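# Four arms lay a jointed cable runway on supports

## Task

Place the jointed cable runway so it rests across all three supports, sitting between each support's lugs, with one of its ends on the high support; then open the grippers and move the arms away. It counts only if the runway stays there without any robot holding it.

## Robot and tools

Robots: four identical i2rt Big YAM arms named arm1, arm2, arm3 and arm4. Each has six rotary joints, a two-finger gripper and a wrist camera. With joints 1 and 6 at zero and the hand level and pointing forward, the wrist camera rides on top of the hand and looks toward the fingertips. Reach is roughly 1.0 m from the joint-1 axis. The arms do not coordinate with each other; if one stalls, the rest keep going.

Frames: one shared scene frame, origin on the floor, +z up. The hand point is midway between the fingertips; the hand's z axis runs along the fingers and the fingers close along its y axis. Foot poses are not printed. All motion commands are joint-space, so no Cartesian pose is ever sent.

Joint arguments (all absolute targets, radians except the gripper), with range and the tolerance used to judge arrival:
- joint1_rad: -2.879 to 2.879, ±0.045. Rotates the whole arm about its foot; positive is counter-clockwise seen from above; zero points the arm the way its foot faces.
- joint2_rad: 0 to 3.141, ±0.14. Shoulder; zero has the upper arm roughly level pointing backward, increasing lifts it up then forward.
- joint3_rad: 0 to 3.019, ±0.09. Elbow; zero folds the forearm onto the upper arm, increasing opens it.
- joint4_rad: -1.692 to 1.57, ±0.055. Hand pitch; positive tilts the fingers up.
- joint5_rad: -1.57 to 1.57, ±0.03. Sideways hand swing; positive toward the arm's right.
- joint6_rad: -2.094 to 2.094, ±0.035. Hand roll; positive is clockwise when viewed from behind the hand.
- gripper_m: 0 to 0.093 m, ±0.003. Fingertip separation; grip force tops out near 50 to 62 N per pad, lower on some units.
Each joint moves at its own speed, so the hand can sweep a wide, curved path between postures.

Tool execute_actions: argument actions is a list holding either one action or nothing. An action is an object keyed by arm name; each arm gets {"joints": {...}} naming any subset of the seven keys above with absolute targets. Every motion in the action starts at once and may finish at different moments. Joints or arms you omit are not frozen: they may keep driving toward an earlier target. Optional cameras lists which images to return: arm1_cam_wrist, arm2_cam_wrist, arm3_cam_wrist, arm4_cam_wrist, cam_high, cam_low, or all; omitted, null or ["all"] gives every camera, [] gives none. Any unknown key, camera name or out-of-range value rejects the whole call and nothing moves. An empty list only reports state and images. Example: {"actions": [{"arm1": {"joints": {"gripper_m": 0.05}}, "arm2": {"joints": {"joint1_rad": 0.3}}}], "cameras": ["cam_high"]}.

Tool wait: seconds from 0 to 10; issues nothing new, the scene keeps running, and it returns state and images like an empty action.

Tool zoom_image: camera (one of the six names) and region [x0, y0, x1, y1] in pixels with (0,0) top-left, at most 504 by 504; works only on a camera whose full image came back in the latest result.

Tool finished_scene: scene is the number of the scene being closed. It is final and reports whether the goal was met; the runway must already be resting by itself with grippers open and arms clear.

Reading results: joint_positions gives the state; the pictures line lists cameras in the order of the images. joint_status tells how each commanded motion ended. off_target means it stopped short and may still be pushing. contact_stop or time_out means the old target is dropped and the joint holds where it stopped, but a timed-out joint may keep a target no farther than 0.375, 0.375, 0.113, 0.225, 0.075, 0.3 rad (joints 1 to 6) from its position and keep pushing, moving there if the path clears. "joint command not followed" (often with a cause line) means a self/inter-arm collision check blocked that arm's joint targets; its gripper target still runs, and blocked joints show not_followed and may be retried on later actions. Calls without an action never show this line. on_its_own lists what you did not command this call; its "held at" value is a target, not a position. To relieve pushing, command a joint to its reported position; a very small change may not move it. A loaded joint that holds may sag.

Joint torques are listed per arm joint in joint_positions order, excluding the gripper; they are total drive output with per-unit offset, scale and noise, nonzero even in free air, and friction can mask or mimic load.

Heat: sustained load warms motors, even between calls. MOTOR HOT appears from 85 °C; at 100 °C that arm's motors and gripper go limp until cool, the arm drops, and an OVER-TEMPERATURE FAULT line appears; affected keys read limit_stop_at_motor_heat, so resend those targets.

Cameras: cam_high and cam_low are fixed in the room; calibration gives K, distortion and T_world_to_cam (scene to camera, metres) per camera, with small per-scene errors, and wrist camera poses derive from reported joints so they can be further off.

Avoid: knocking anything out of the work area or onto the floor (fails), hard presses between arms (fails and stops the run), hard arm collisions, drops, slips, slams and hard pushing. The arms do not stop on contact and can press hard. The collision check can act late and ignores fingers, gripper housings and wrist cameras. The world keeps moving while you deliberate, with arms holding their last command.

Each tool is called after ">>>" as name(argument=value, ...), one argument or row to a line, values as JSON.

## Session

>>> execute_actions(
  actions=[],
)

Scene clock: 0.00 s.
Joint torques (N m, as the arm reports them, + toward a larger angle): no reading
Motor temperatures (°C, as the motors report them): arm1=[23 28 27 24 26 23] | arm2=[26 37 32 25 24 22] | arm3=[24 37 31 25 23 27] | arm4=[26 29 30 26 22 25]
arm1.joint_positions: joint1_rad=-0.410 joint2_rad=+0.445 joint3_rad=+1.328 joint4_rad=-1.364 joint5_rad=-0.138 joint6_rad=-0.469 gripper_m=+0.095
arm1.joint_status: not commanded
arm1.hand: x=-0.9662 y=-0.2372 z=+1.3973 quat_wxyz=(-0.499, +0.092, -0.847, +0.157) (m; scene frame)
arm2.joint_positions: joint1_rad=+0.383 joint2_rad=+0.615 joint3_rad=+1.339 joint4_rad=-1.518 joint5_rad=-0.025 joint6_rad=-0.370 gripper_m=+0.095
arm2.joint_status: not commanded
arm2.hand: x=-0.3102 y=-0.4737 z=+1.3955 quat_wxyz=(-0.270, +0.838, -0.392, -0.268) (m; scene frame)
arm3.joint_positions: joint1_rad=+0.189 joint2_rad=+0.475 joint3_rad=+1.419 joint4_rad=-1.393 joint5_rad=+0.139 joint6_rad=-0.074 gripper_m=+0.095
arm3.joint_status: not commanded
arm3.hand: x=+0.1715 y=-0.5176 z=+1.3971 quat_wxyz=(-0.384, +0.668, -0.513, -0.378) (m; scene frame)
arm4.joint_positions: joint1_rad=+0.033 joint2_rad=+0.582 joint3_rad=+1.387 joint4_rad=-1.470 joint5_rad=-0.134 joint6_rad=-0.267 gripper_m=+0.094
arm4.joint_status: not commanded
arm4.hand: x=+0.9368 y=-0.1896 z=+1.3878 quat_wxyz=(-0.037, -0.867, -0.227, +0.442) (m; scene frame)
pictures: arm1_cam_wrist, arm2_cam_wrist, arm3_cam_wrist, arm4_cam_wrist, cam_high, cam_low
camera_calibration (this result's frames):
arm1_cam_wrist: T_world_to_cam=[[0.0106934, -0.93447, 0.355881, -0.709258], [-0.903332, -0.16165, -0.397317, -0.346953], [0.42881, -0.31723, -0.845865, 1.64173], [0, 0, 0, 1]] pos_world=[-1.00982, -0.19806, 1.50324]
arm2_cam_wrist: T_world_to_cam=[[0.807368, 0.536407, 0.245815, 0.160087], [0.575048, -0.80865, -0.124114, -0.0269712], [0.132202, 0.241561, -0.961338, 1.62], [0, 0, 0, 1]] pos_world=[-0.327908, -0.499012, 1.51467]
arm3_cam_wrist: T_world_to_cam=[[0.974689, 0.183615, 0.127541, -0.249247], [0.222626, -0.849385, -0.478521, 0.195326], [0.020468, 0.494803, -0.868764, 1.58717], [0, 0, 0, 1]] pos_world=[0.166968, -0.573665, 1.50413]
arm4_cam_wrist: T_world_to_cam=[[-0.424442, 0.896989, 0.123529, 0.40144], [0.853067, 0.441878, -0.277526, -0.327746], [-0.303522, -0.0124146, -0.952743, 1.73266], [0, 0, 0, 1]] pos_world=[0.975879, -0.193753, 1.51024]
Images, in order (width x height): arm1_cam_wrist 504x504, arm2_cam_wrist 504x504, arm3_cam_wrist 504x504, arm4_cam_wrist 504x504, cam_high 504x504, cam_low 504x504.

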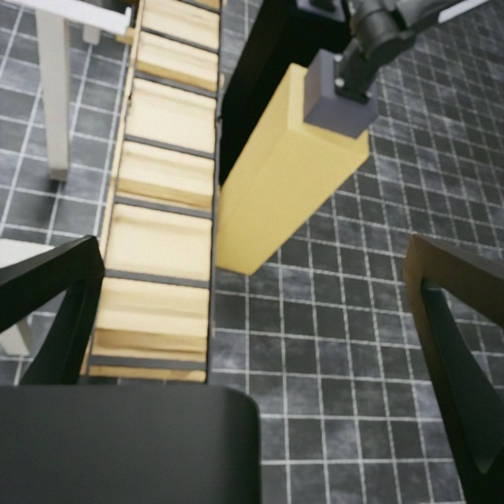

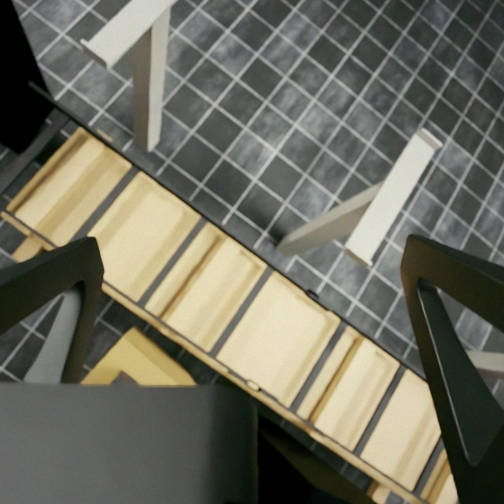

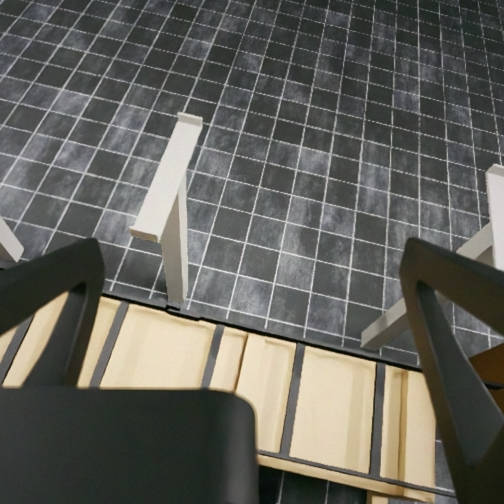

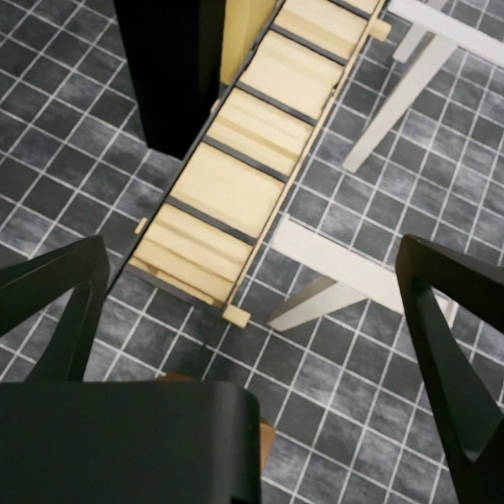

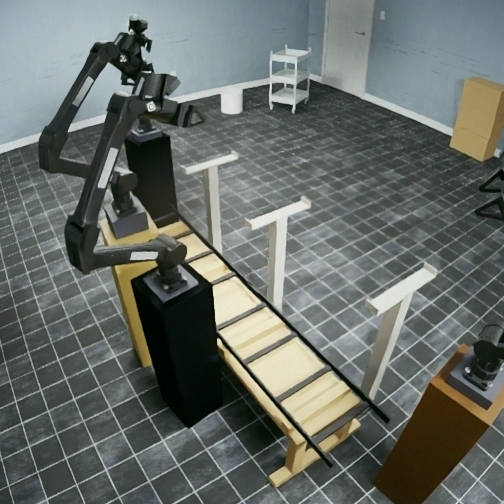

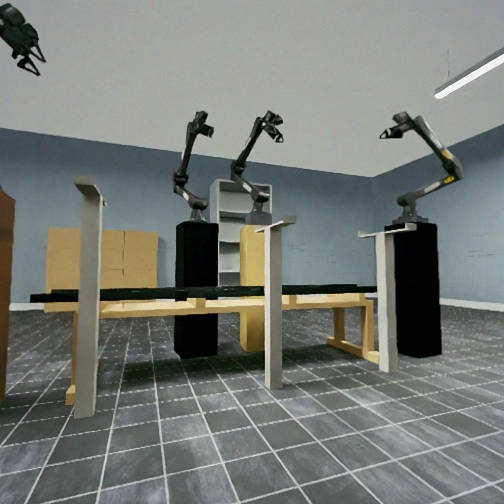

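>>> execute_actions(
  actions=[
    {"arm1":{"joints":{"joint1_rad":-0.5,"joint2_rad":1.81,"joint3_rad":0.71,"joint4_rad":-0.442,"joint5_rad":0,"joint6_rad":-2.005}},"arm2":{"joints":{"joint1_rad":0.4,"joint2_rad":1.97,"joint3_rad":0.69,"joint4_rad":-0.265,"joint5_rad":0,"joint6_rad":0.35}},"arm3":{"joints":{"joint1_rad":-0.62,"joint2_rad":1.725,"joint3_rad":0.75,"joint4_rad":-0.532,"joint5_rad":0,"joint6_rad":-0.53}},"arm4":{"joints":{"joint1_rad":0.48,"joint2_rad":1.93,"joint3_rad":0.85,"joint4_rad":-0.45,"joint5_rad":0,"joint6_rad":-0.945}}},
  ],
  cameras=[],
)

>>> execute_actions(
  actions=[
    {"arm1":{"joints":{"joint2_rad":2.69,"joint3_rad":0.99,"joint4_rad":0.16}},"arm2":{"joints":{"joint2_rad":2.83,"joint3_rad":1.09,"joint4_rad":0.19}},"arm3":{"joints":{"joint2_rad":2.595,"joint3_rad":1.0,"joint4_rad":0.06}},"arm4":{"joints":{"joint2_rad":2.70,"joint3_rad":1.09,"joint4_rad":0.075}}},
  ],
)

Scene clock: 15.83 s.
Joint torques (N m, as the arm reports them, + toward a larger angle): arm1=[ -0.06 -10.19   4.38   0.71   0.07  -0.01] | arm2=[  0.91 -11.74   3.79   1.34   0.15   0.05] | arm3=[  0.54 -11.74   7.37   0.61  -0.05  -0.14] | arm4=[  0.61 -14.42   3.8    0.95   0.07  -0.04]
Motor temperatures (°C, as the motors report them): arm1=[23 28 30 24 26 23] | arm2=[26 37 36 25 24 22] | arm3=[24 37 33 25 23 27] | arm4=[26 29 33 26 22 25]
arm1.joint_positions: joint1_rad=-0.495 joint2_rad=+1.818 joint3_rad=+0.695 joint4_rad=-0.458 joint5_rad=-0.003 joint6_rad=-1.996 gripper_m=+0.095
arm1.joint_status: all done
arm1.hand: x=-0.8173 y=-0.3548 z=+0.7540 quat_wxyz=(+0.004, +0.705, -0.709, +0.002) (m; scene frame)
arm2.joint_positions: joint1_rad=+0.393 joint2_rad=+1.955 joint3_rad=+0.685 joint4_rad=-0.281 joint5_rad=-0.003 joint6_rad=+0.342 gripper_m=+0.095
arm2.joint_status: all done
arm2.hand: x=-0.3491 y=-0.3422 z=+0.7592 quat_wxyz=(-0.006, +0.701, -0.714, -0.010) (m; scene frame)
arm3.joint_positions: joint1_rad=-0.617 joint2_rad=+1.725 joint3_rad=+0.730 joint4_rad=-0.550 joint5_rad=+0.000 joint6_rad=-0.519 gripper_m=+0.095
arm3.joint_status: all done
arm3.hand: x=+0.3732 y=-0.3599 z=+0.7590 quat_wxyz=(-0.015, +0.703, -0.711, -0.008) (m; scene frame)
arm4.joint_positions: joint1_rad=+0.479 joint2_rad=+1.926 joint3_rad=+0.852 joint4_rad=-0.471 joint5_rad=-0.002 joint6_rad=-0.931 gripper_m=+0.095
arm4.joint_status: all done
arm4.hand: x=+0.7942 y=-0.3658 z=+0.7488 quat_wxyz=(+0.006, -0.713, -0.701, +0.015) (m; scene frame)
pictures: none
No camera images: the call's "cameras" was empty. Leave "cameras" out to get every camera's image.

Scene clock: 17.53 s.
Joint torques (N m, as the arm reports them, + toward a larger angle): arm1=[ -0.09 -13.74  -0.62   0.66   0.07   0.  ] | arm2=[  0.89 -16.19  -0.73   1.15   0.15   0.04] | arm3=[  0.54 -17.91  -0.05   0.51  -0.04  -0.13] | arm4=[  0.51 -16.48   0.3    1.24   0.04   0.02]
Motor temperatures (°C, as the motors report them): arm1=[23 29 30 24 26 23] | arm2=[26 37 35 25 24 22] | arm3=[24 37 33 25 23 27] | arm4=[26 29 33 26 22 25]
arm1.joint_positions: joint1_rad=-0.495 joint2_rad=+2.707 joint3_rad=+0.990 joint4_rad=+0.146 joint5_rad=-0.003 joint6_rad=-1.997 gripper_m=+0.095
arm1.joint_status: all done
arm1.hand: x=-0.8211 y=-0.3567 z=+0.4675 quat_wxyz=(+0.002, +0.706, -0.708, +0.006) (m; scene frame)
arm2.joint_positions: joint1_rad=+0.393 joint2_rad=+2.839 joint3_rad=+1.088 joint4_rad=+0.176 joint5_rad=-0.003 joint6_rad=+0.343 gripper_m=+0.095
arm2.joint_status: all done
arm2.hand: x=-0.3447 y=-0.3508 z=+0.4706 quat_wxyz=(-0.001, +0.700, -0.714, +0.000) (m; scene frame)
arm3.joint_positions: joint1_rad=-0.617 joint2_rad=+2.618 joint3_rad=+0.999 joint4_rad=+0.044 joint5_rad=+0.000 joint6_rad=-0.520 gripper_m=+0.095
arm3.joint_status: all done
arm3.hand: x=+0.3740 y=-0.3539 z=+0.4648 quat_wxyz=(-0.001, +0.703, -0.711, -0.004) (m; scene frame)
arm4.joint_positions: joint1_rad=+0.479 joint2_rad=+2.713 joint3_rad=+1.086 joint4_rad=+0.056 joint5_rad=-0.002 joint6_rad=-0.933 gripper_m=+0.095
arm4.joint_status: all done
arm4.hand: x=+0.8182 y=-0.3454 z=+0.4670 quat_wxyz=(+0.004, -0.713, -0.701, +0.002) (m; scene frame)
pictures: arm1_cam_wrist, arm2_cam_wrist, arm3_cam_wrist, arm4_cam_wrist, cam_high, cam_low
camera_calibration (this result's frames):
arm1_cam_wrist: T_world_to_cam=[[0.999977, 0.00054818, -0.00680832, 0.82388], [0.00447385, -0.805762, 0.592223, -0.551615], [-0.00516124, -0.592239, -0.805745, 0.281903], [0, 0, 0, 1]] pos_world=[-0.819938, -0.277968, 0.55943]
arm2_cam_wrist: T_world_to_cam=[[0.999581, -0.0257085, 0.0132802, 0.327944], [-0.0286257, -0.811536, 0.583601, -0.564734], [-0.0042261, -0.583736, -0.811932, 0.298936], [0, 0, 0, 1]] pos_world=[-0.342709, -0.275371, 0.56794]
arm3_cam_wrist: T_world_to_cam=[[0.999929, -0.00652631, -0.0099286, -0.370578], [0.000482396, -0.812647, 0.582756, -0.554104], [-0.0118717, -0.582719, -0.812587, 0.296727], [0, 0, 0, 1]] pos_world=[0.374342, -0.279801, 0.560344]
arm4_cam_wrist: T_world_to_cam=[[-0.99961, 0.0277651, 0.00300358, 0.831299], [0.0241629, 0.805931, 0.591515, -0.015109], [0.0140028, 0.591357, -0.806288, 0.697746], [0, 0, 0, 1]] pos_world=[0.82157, -0.423521, 0.569024]
Images, in order (width x height): arm1_cam_wrist 504x504, arm2_cam_wrist 504x504, arm3_cam_wrist 504x504, arm4_cam_wrist 504x504, cam_high 504x504, cam_low 504x504.

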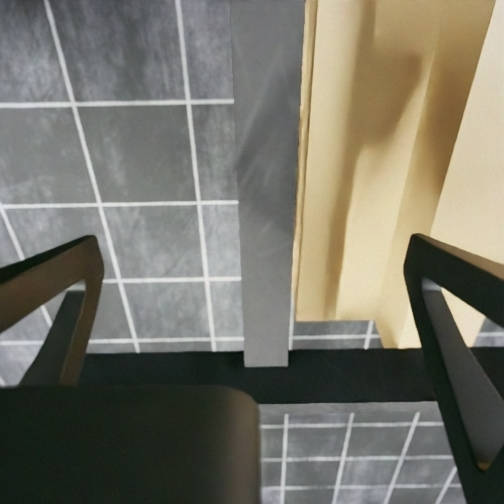

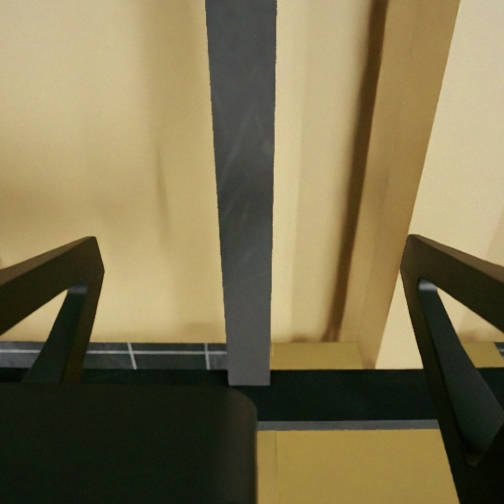

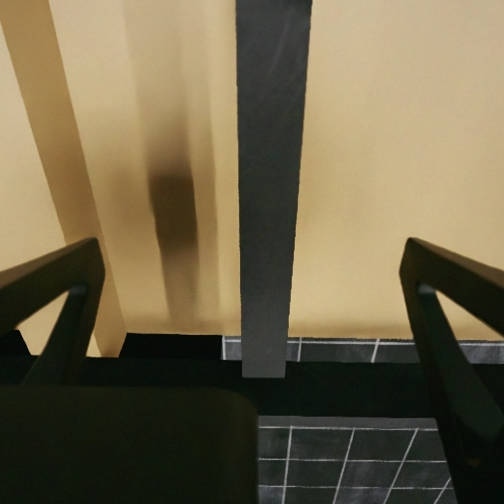

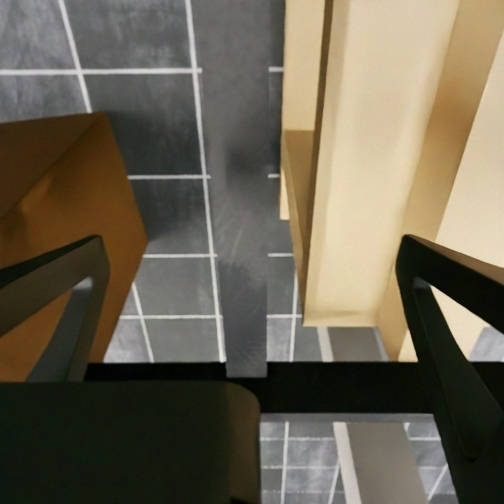

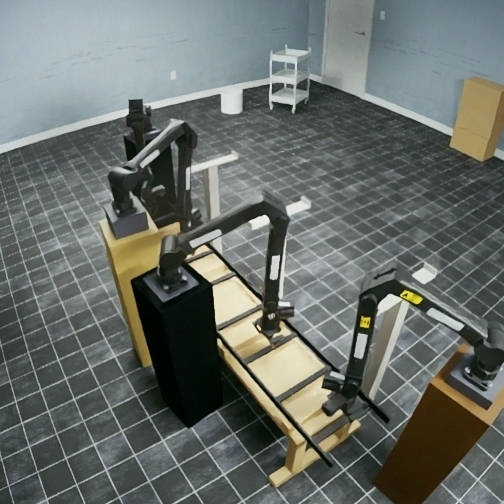

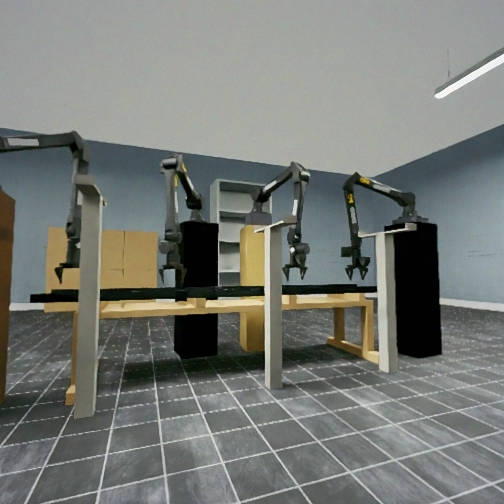

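>>> execute_actions(
  actions=[
    {"arm1":{"joints":{"joint1_rad":-0.462,"joint6_rad":-1.965,"joint2_rad":2.79,"joint3_rad":1.05,"joint4_rad":0.175}},"arm2":{"joints":{"joint1_rad":0.412,"joint2_rad":2.92,"joint3_rad":1.185}},"arm3":{"joints":{"joint1_rad":-0.6,"joint6_rad":-0.495,"joint2_rad":2.70,"joint3_rad":1.10}},"arm4":{"joints":{"joint1_rad":0.45,"joint6_rad":-0.975,"joint2_rad":2.80,"joint3_rad":1.125,"joint4_rad":0.11}}},
  ],
  cameras=[],
)

>>> execute_actions(
  actions=[
    {"arm1":{"joints":{"joint2_rad":2.85,"joint3_rad":1.095}},"arm2":{"joints":{"joint2_rad":3.0,"joint3_rad":1.255}},"arm3":{"joints":{"joint2_rad":2.77,"joint3_rad":1.16}},"arm4":{"joints":{"joint2_rad":2.87,"joint3_rad":1.17,"joint4_rad":0.125}}},
  ],
  cameras=[],
)

>>> execute_actions(
  actions=[
    {"arm1":{"joints":{"joint2_rad":2.90,"joint3_rad":1.14,"joint4_rad":0.19}},"arm2":{"joints":{"joint2_rad":3.06,"joint3_rad":1.315}},"arm3":{"joints":{"joint2_rad":2.82,"joint3_rad":1.2,"joint4_rad":0.07}},"arm4":{"joints":{"joint2_rad":2.925,"joint3_rad":1.22}}},
  ],
  cameras=[],
)

>>> execute_actions(
  actions=[
    {"arm1":{"joints":{"joint2_rad":2.942,"joint3_rad":1.187}},"arm2":{"joints":{"joint2_rad":3.115,"joint3_rad":1.37}},"arm3":{"joints":{"joint2_rad":2.872,"joint3_rad":1.245}},"arm4":{"joints":{"joint2_rad":2.98,"joint3_rad":1.278,"joint4_rad":0.135}}},
  ],
  cameras=["arm1_cam_wrist","arm2_cam_wrist","arm3_cam_wrist","arm4_cam_wrist"],
)

Scene clock: 33.83 s.
Joint torques (N m, as the arm reports them, + toward a larger angle): arm1=[  0.81 -12.73  -1.03   0.53   0.07   0.14] | arm2=[  0.67 -13.94  -0.58   1.14   0.15   0.04] | arm3=[  2.11 -15.16  -0.17   0.38  -0.04   0.11] | arm4=[ -0.6  -15.13  -0.62   0.78   0.05   0.03]
Motor temperatures (°C, as the motors report them): arm1=[23 31 28 24 26 23] | arm2=[26 39 33 25 24 22] | arm3=[24 40 31 25 23 27] | arm4=[26 31 31 26 22 25]
arm1.joint_positions: joint1_rad=-0.466 joint2_rad=+2.795 joint3_rad=+1.052 joint4_rad=+0.165 joint5_rad=-0.003 joint6_rad=-1.974 gripper_m=+0.095
arm1.joint_status: all done
arm1.hand: x=-0.8205 y=-0.3469 z=+0.4357 quat_wxyz=(+0.004, +0.708, -0.706, +0.003) (m; scene frame)
arm2.joint_positions: joint1_rad=+0.407 joint2_rad=+2.889 joint3_rad=+1.188 joint4_rad=+0.180 joint5_rad=-0.002 joint6_rad=+0.343 gripper_m=+0.095
arm2.joint_status: all done
arm2.hand: x=-0.3604 y=-0.3203 z=+0.4488 quat_wxyz=(-0.013, +0.705, -0.708, -0.024) (m; scene frame)
arm3.joint_positions: joint1_rad=-0.612 joint2_rad=+2.691 joint3_rad=+1.101 joint4_rad=+0.049 joint5_rad=+0.000 joint6_rad=-0.506 gripper_m=+0.095
arm3.joint_status: all done
arm3.hand: x=+0.3865 y=-0.3289 z=+0.4378 quat_wxyz=(-0.017, +0.700, -0.714, -0.009) (m; scene frame)
arm4.joint_positions: joint1_rad=+0.457 joint2_rad=+2.791 joint3_rad=+1.129 joint4_rad=+0.097 joint5_rad=-0.002 joint6_rad=-0.962 gripper_m=+0.095
arm4.joint_status: all done
arm4.hand: x=+0.8178 y=-0.3357 z=+0.4387 quat_wxyz=(+0.005, -0.710, -0.704, +0.005) (m; scene frame)
pictures: none
No camera images: the call's "cameras" was empty. Leave "cameras" out to get every camera's image.

Scene clock: 34.63 s.
Joint torques (N m, as the arm reports them, + toward a larger angle): arm1=[  0.85 -12.77  -1.08   0.5    0.07   0.13] | arm2=[  0.7  -14.97  -0.64   1.09   0.14   0.05] | arm3=[  2.06 -16.46  -0.07   0.42  -0.04   0.11] | arm4=[ -0.33 -15.23  -0.53   0.86   0.04   0.01]
Motor temperatures (°C, as the motors report them): arm1=[23 31 28 24 26 23] | arm2=[26 39 33 25 24 22] | arm3=[24 40 31 25 23 27] | arm4=[26 31 31 26 22 25]
arm1.joint_positions: joint1_rad=-0.466 joint2_rad=+2.850 joint3_rad=+1.098 joint4_rad=+0.165 joint5_rad=-0.003 joint6_rad=-1.974 gripper_m=+0.095
arm1.joint_status: all done
arm1.hand: x=-0.8230 y=-0.3461 z=+0.4156 quat_wxyz=(+0.005, +0.708, -0.707, -0.001) (m; scene frame)
arm2.joint_positions: joint1_rad=+0.407 joint2_rad=+2.980 joint3_rad=+1.255 joint4_rad=+0.180 joint5_rad=-0.002 joint6_rad=+0.343 gripper_m=+0.095
arm2.joint_status: all done
arm2.hand: x=-0.3557 y=-0.3333 z=+0.4149 quat_wxyz=(-0.008, +0.705, -0.709, -0.013) (m; scene frame)
arm3.joint_positions: joint1_rad=-0.612 joint2_rad=+2.765 joint3_rad=+1.160 joint4_rad=+0.049 joint5_rad=+0.000 joint6_rad=-0.506 gripper_m=+0.095
arm3.joint_status: all done
arm3.hand: x=+0.3849 y=-0.3311 z=+0.4102 quat_wxyz=(-0.010, +0.699, -0.715, -0.007) (m; scene frame)
arm4.joint_positions: joint1_rad=+0.457 joint2_rad=+2.856 joint3_rad=+1.170 joint4_rad=+0.109 joint5_rad=-0.002 joint6_rad=-0.962 gripper_m=+0.095
arm4.joint_status: all done
arm4.hand: x=+0.8249 y=-0.3306 z=+0.4148 quat_wxyz=(+0.004, -0.710, -0.704, -0.001) (m; scene frame)
pictures: none
No camera images: the call's "cameras" was empty. Leave "cameras" out to get every camera's image.

Scene clock: 35.43 s.
Joint torques (N m, as the arm reports them, + toward a larger angle): arm1=[  0.87 -12.49  -0.95   0.63   0.07   0.13] | arm2=[  0.65 -14.42  -0.6    1.09   0.14   0.04] | arm3=[  2.04 -16.37  -0.14   0.5   -0.04   0.11] | arm4=[ -0.95 -15.08  -0.45   0.9    0.06   0.  ]
Motor temperatures (°C, as the motors report them): arm1=[23 31 28 24 26 23] | arm2=[26 39 33 25 24 22] | arm3=[24 40 31 25 23 27] | arm4=[26 31 31 26 22 25]
arm1.joint_positions: joint1_rad=-0.466 joint2_rad=+2.898 joint3_rad=+1.142 joint4_rad=+0.177 joint5_rad=-0.003 joint6_rad=-1.974 gripper_m=+0.095
arm1.joint_status: all done
arm1.hand: x=-0.8213 y=-0.3470 z=+0.3972 quat_wxyz=(+0.004, +0.708, -0.707, +0.002) (m; scene frame)
arm2.joint_positions: joint1_rad=+0.407 joint2_rad=+3.032 joint3_rad=+1.315 joint4_rad=+0.180 joint5_rad=-0.002 joint6_rad=+0.343 gripper_m=+0.095
arm2.joint_status: all done
arm2.hand: x=-0.3571 y=-0.3290 z=+0.3946 quat_wxyz=(-0.009, +0.705, -0.709, -0.017) (m; scene frame)
arm3.joint_positions: joint1_rad=-0.612 joint2_rad=+2.811 joint3_rad=+1.201 joint4_rad=+0.056 joint5_rad=+0.000 joint6_rad=-0.506 gripper_m=+0.095
arm3.joint_status: all done
arm3.hand: x=+0.3856 y=-0.3296 z=+0.3928 quat_wxyz=(-0.011, +0.699, -0.715, -0.007) (m; scene frame)
arm4.joint_positions: joint1_rad=+0.457 joint2_rad=+2.908 joint3_rad=+1.219 joint4_rad=+0.109 joint5_rad=-0.002 joint6_rad=-0.962 gripper_m=+0.095
arm4.joint_status: all done
arm4.hand: x=+0.8249 y=-0.3303 z=+0.3950 quat_wxyz=(+0.003, -0.710, -0.704, -0.003) (m; scene frame)
pictures: none
No camera images: the call's "cameras" was empty. Leave "cameras" out to get every camera's image.

Scene clock: 36.20 s.
Joint torques (N m, as the arm reports them, + toward a larger angle): arm1=[  0.88 -12.37  -0.95   0.62   0.07   0.13] | arm2=[  0.65 -14.36  -0.5    1.08   0.14   0.04] | arm3=[  2.07 -16.9   -0.24   0.51  -0.04   0.11] | arm4=[  0.15 -14.77  -0.48   1.     0.06  -0.01]
Motor temperatures (°C, as the motors report them): arm1=[23 31 28 24 26 23] | arm2=[26 39 33 25 24 22] | arm3=[24 40 31 25 23 27] | arm4=[26 31 31 26 22 25]
arm1.joint_positions: joint1_rad=-0.466 joint2_rad=+2.939 joint3_rad=+1.188 joint4_rad=+0.177 joint5_rad=-0.003 joint6_rad=-1.974 gripper_m=+0.095
arm1.joint_status: all done
arm1.hand: x=-0.8176 y=-0.3488 z=+0.3814 quat_wxyz=(+0.003, +0.708, -0.707, +0.005) (m; scene frame)
arm2.joint_positions: joint1_rad=+0.407 joint2_rad=+3.089 joint3_rad=+1.370 joint4_rad=+0.180 joint5_rad=-0.002 joint6_rad=+0.343 gripper_m=+0.095
arm2.joint_status: all done
arm2.hand: x=-0.3557 y=-0.3327 z=+0.3728 quat_wxyz=(-0.009, +0.705, -0.709, -0.015) (m; scene frame)
arm3.joint_positions: joint1_rad=-0.612 joint2_rad=+2.865 joint3_rad=+1.245 joint4_rad=+0.056 joint5_rad=+0.000 joint6_rad=-0.506 gripper_m=+0.095
arm3.joint_status: all done
arm3.hand: x=+0.3841 y=-0.3319 z=+0.3725 quat_wxyz=(-0.006, +0.700, -0.715, -0.006) (m; scene frame)
arm4.joint_positions: joint1_rad=+0.457 joint2_rad=+2.962 joint3_rad=+1.276 joint4_rad=+0.118 joint5_rad=-0.002 joint6_rad=-0.962 gripper_m=+0.095
arm4.joint_status: all done
arm4.hand: x=+0.8211 y=-0.3328 z=+0.3741 quat_wxyz=(+0.004, -0.710, -0.704, +0.003) (m; scene frame)
pictures: arm1_cam_wrist, arm2_cam_wrist, arm3_cam_wrist, arm4_cam_wrist
camera_calibration (this result's frames):
arm1_cam_wrist: T_world_to_cam=[[0.999941, 0.00548249, -0.00939827, 0.822417], [0.00997916, -0.806342, 0.591366, -0.489706], [-0.00433606, -0.591424, -0.806349, 0.218457], [0, 0, 0, 1]] pos_world=[-0.816534, -0.270179, 0.473477]
arm2_cam_wrist: T_world_to_cam=[[0.999934, -0.0113048, 0.00183926, 0.34982], [-0.0104144, -0.83059, 0.556788, -0.483116], [-0.00476672, -0.55677, -0.830653, 0.245805], [0, 0, 0, 1]] pos_world=[-0.353656, -0.26046, 0.472529]
arm3_cam_wrist: T_world_to_cam=[[0.999847, -0.0168427, -0.00478295, -0.386802], [-0.0110264, -0.817923, 0.575223, -0.477007], [-0.0136004, -0.575082, -0.817983, 0.239854], [0, 0, 0, 1]] pos_world=[0.384746, -0.258734, 0.468732]
arm4_cam_wrist: T_world_to_cam=[[-0.999793, 0.019741, 0.00486529, 0.830872], [0.0188045, 0.806839, 0.590472, 0.0346646], [0.00773099, 0.590441, -0.807043, 0.620502], [0, 0, 0, 1]] pos_world=[0.825252, -0.410741, 0.476261]
Images, in order (width x height): arm1_cam_wrist 504x504, arm2_cam_wrist 504x504, arm3_cam_wrist 504x504, arm4_cam_wrist 504x504.

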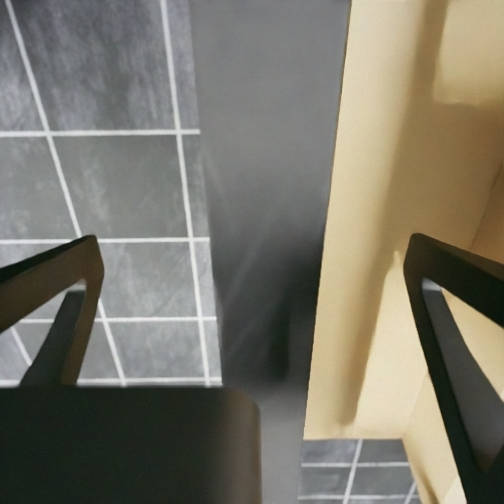

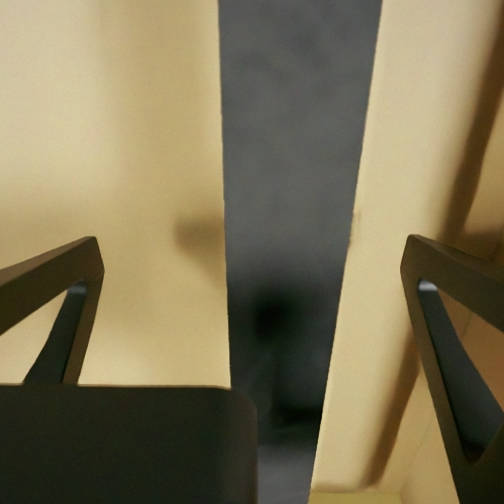

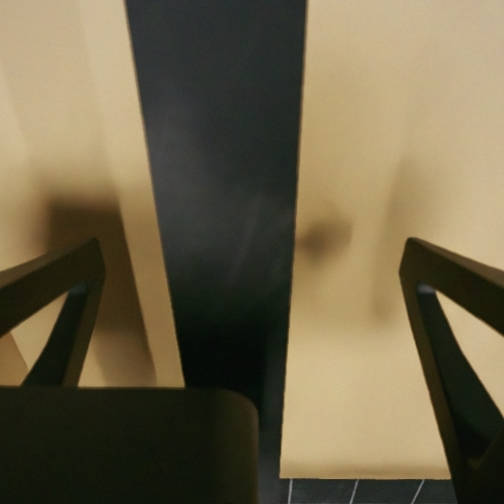

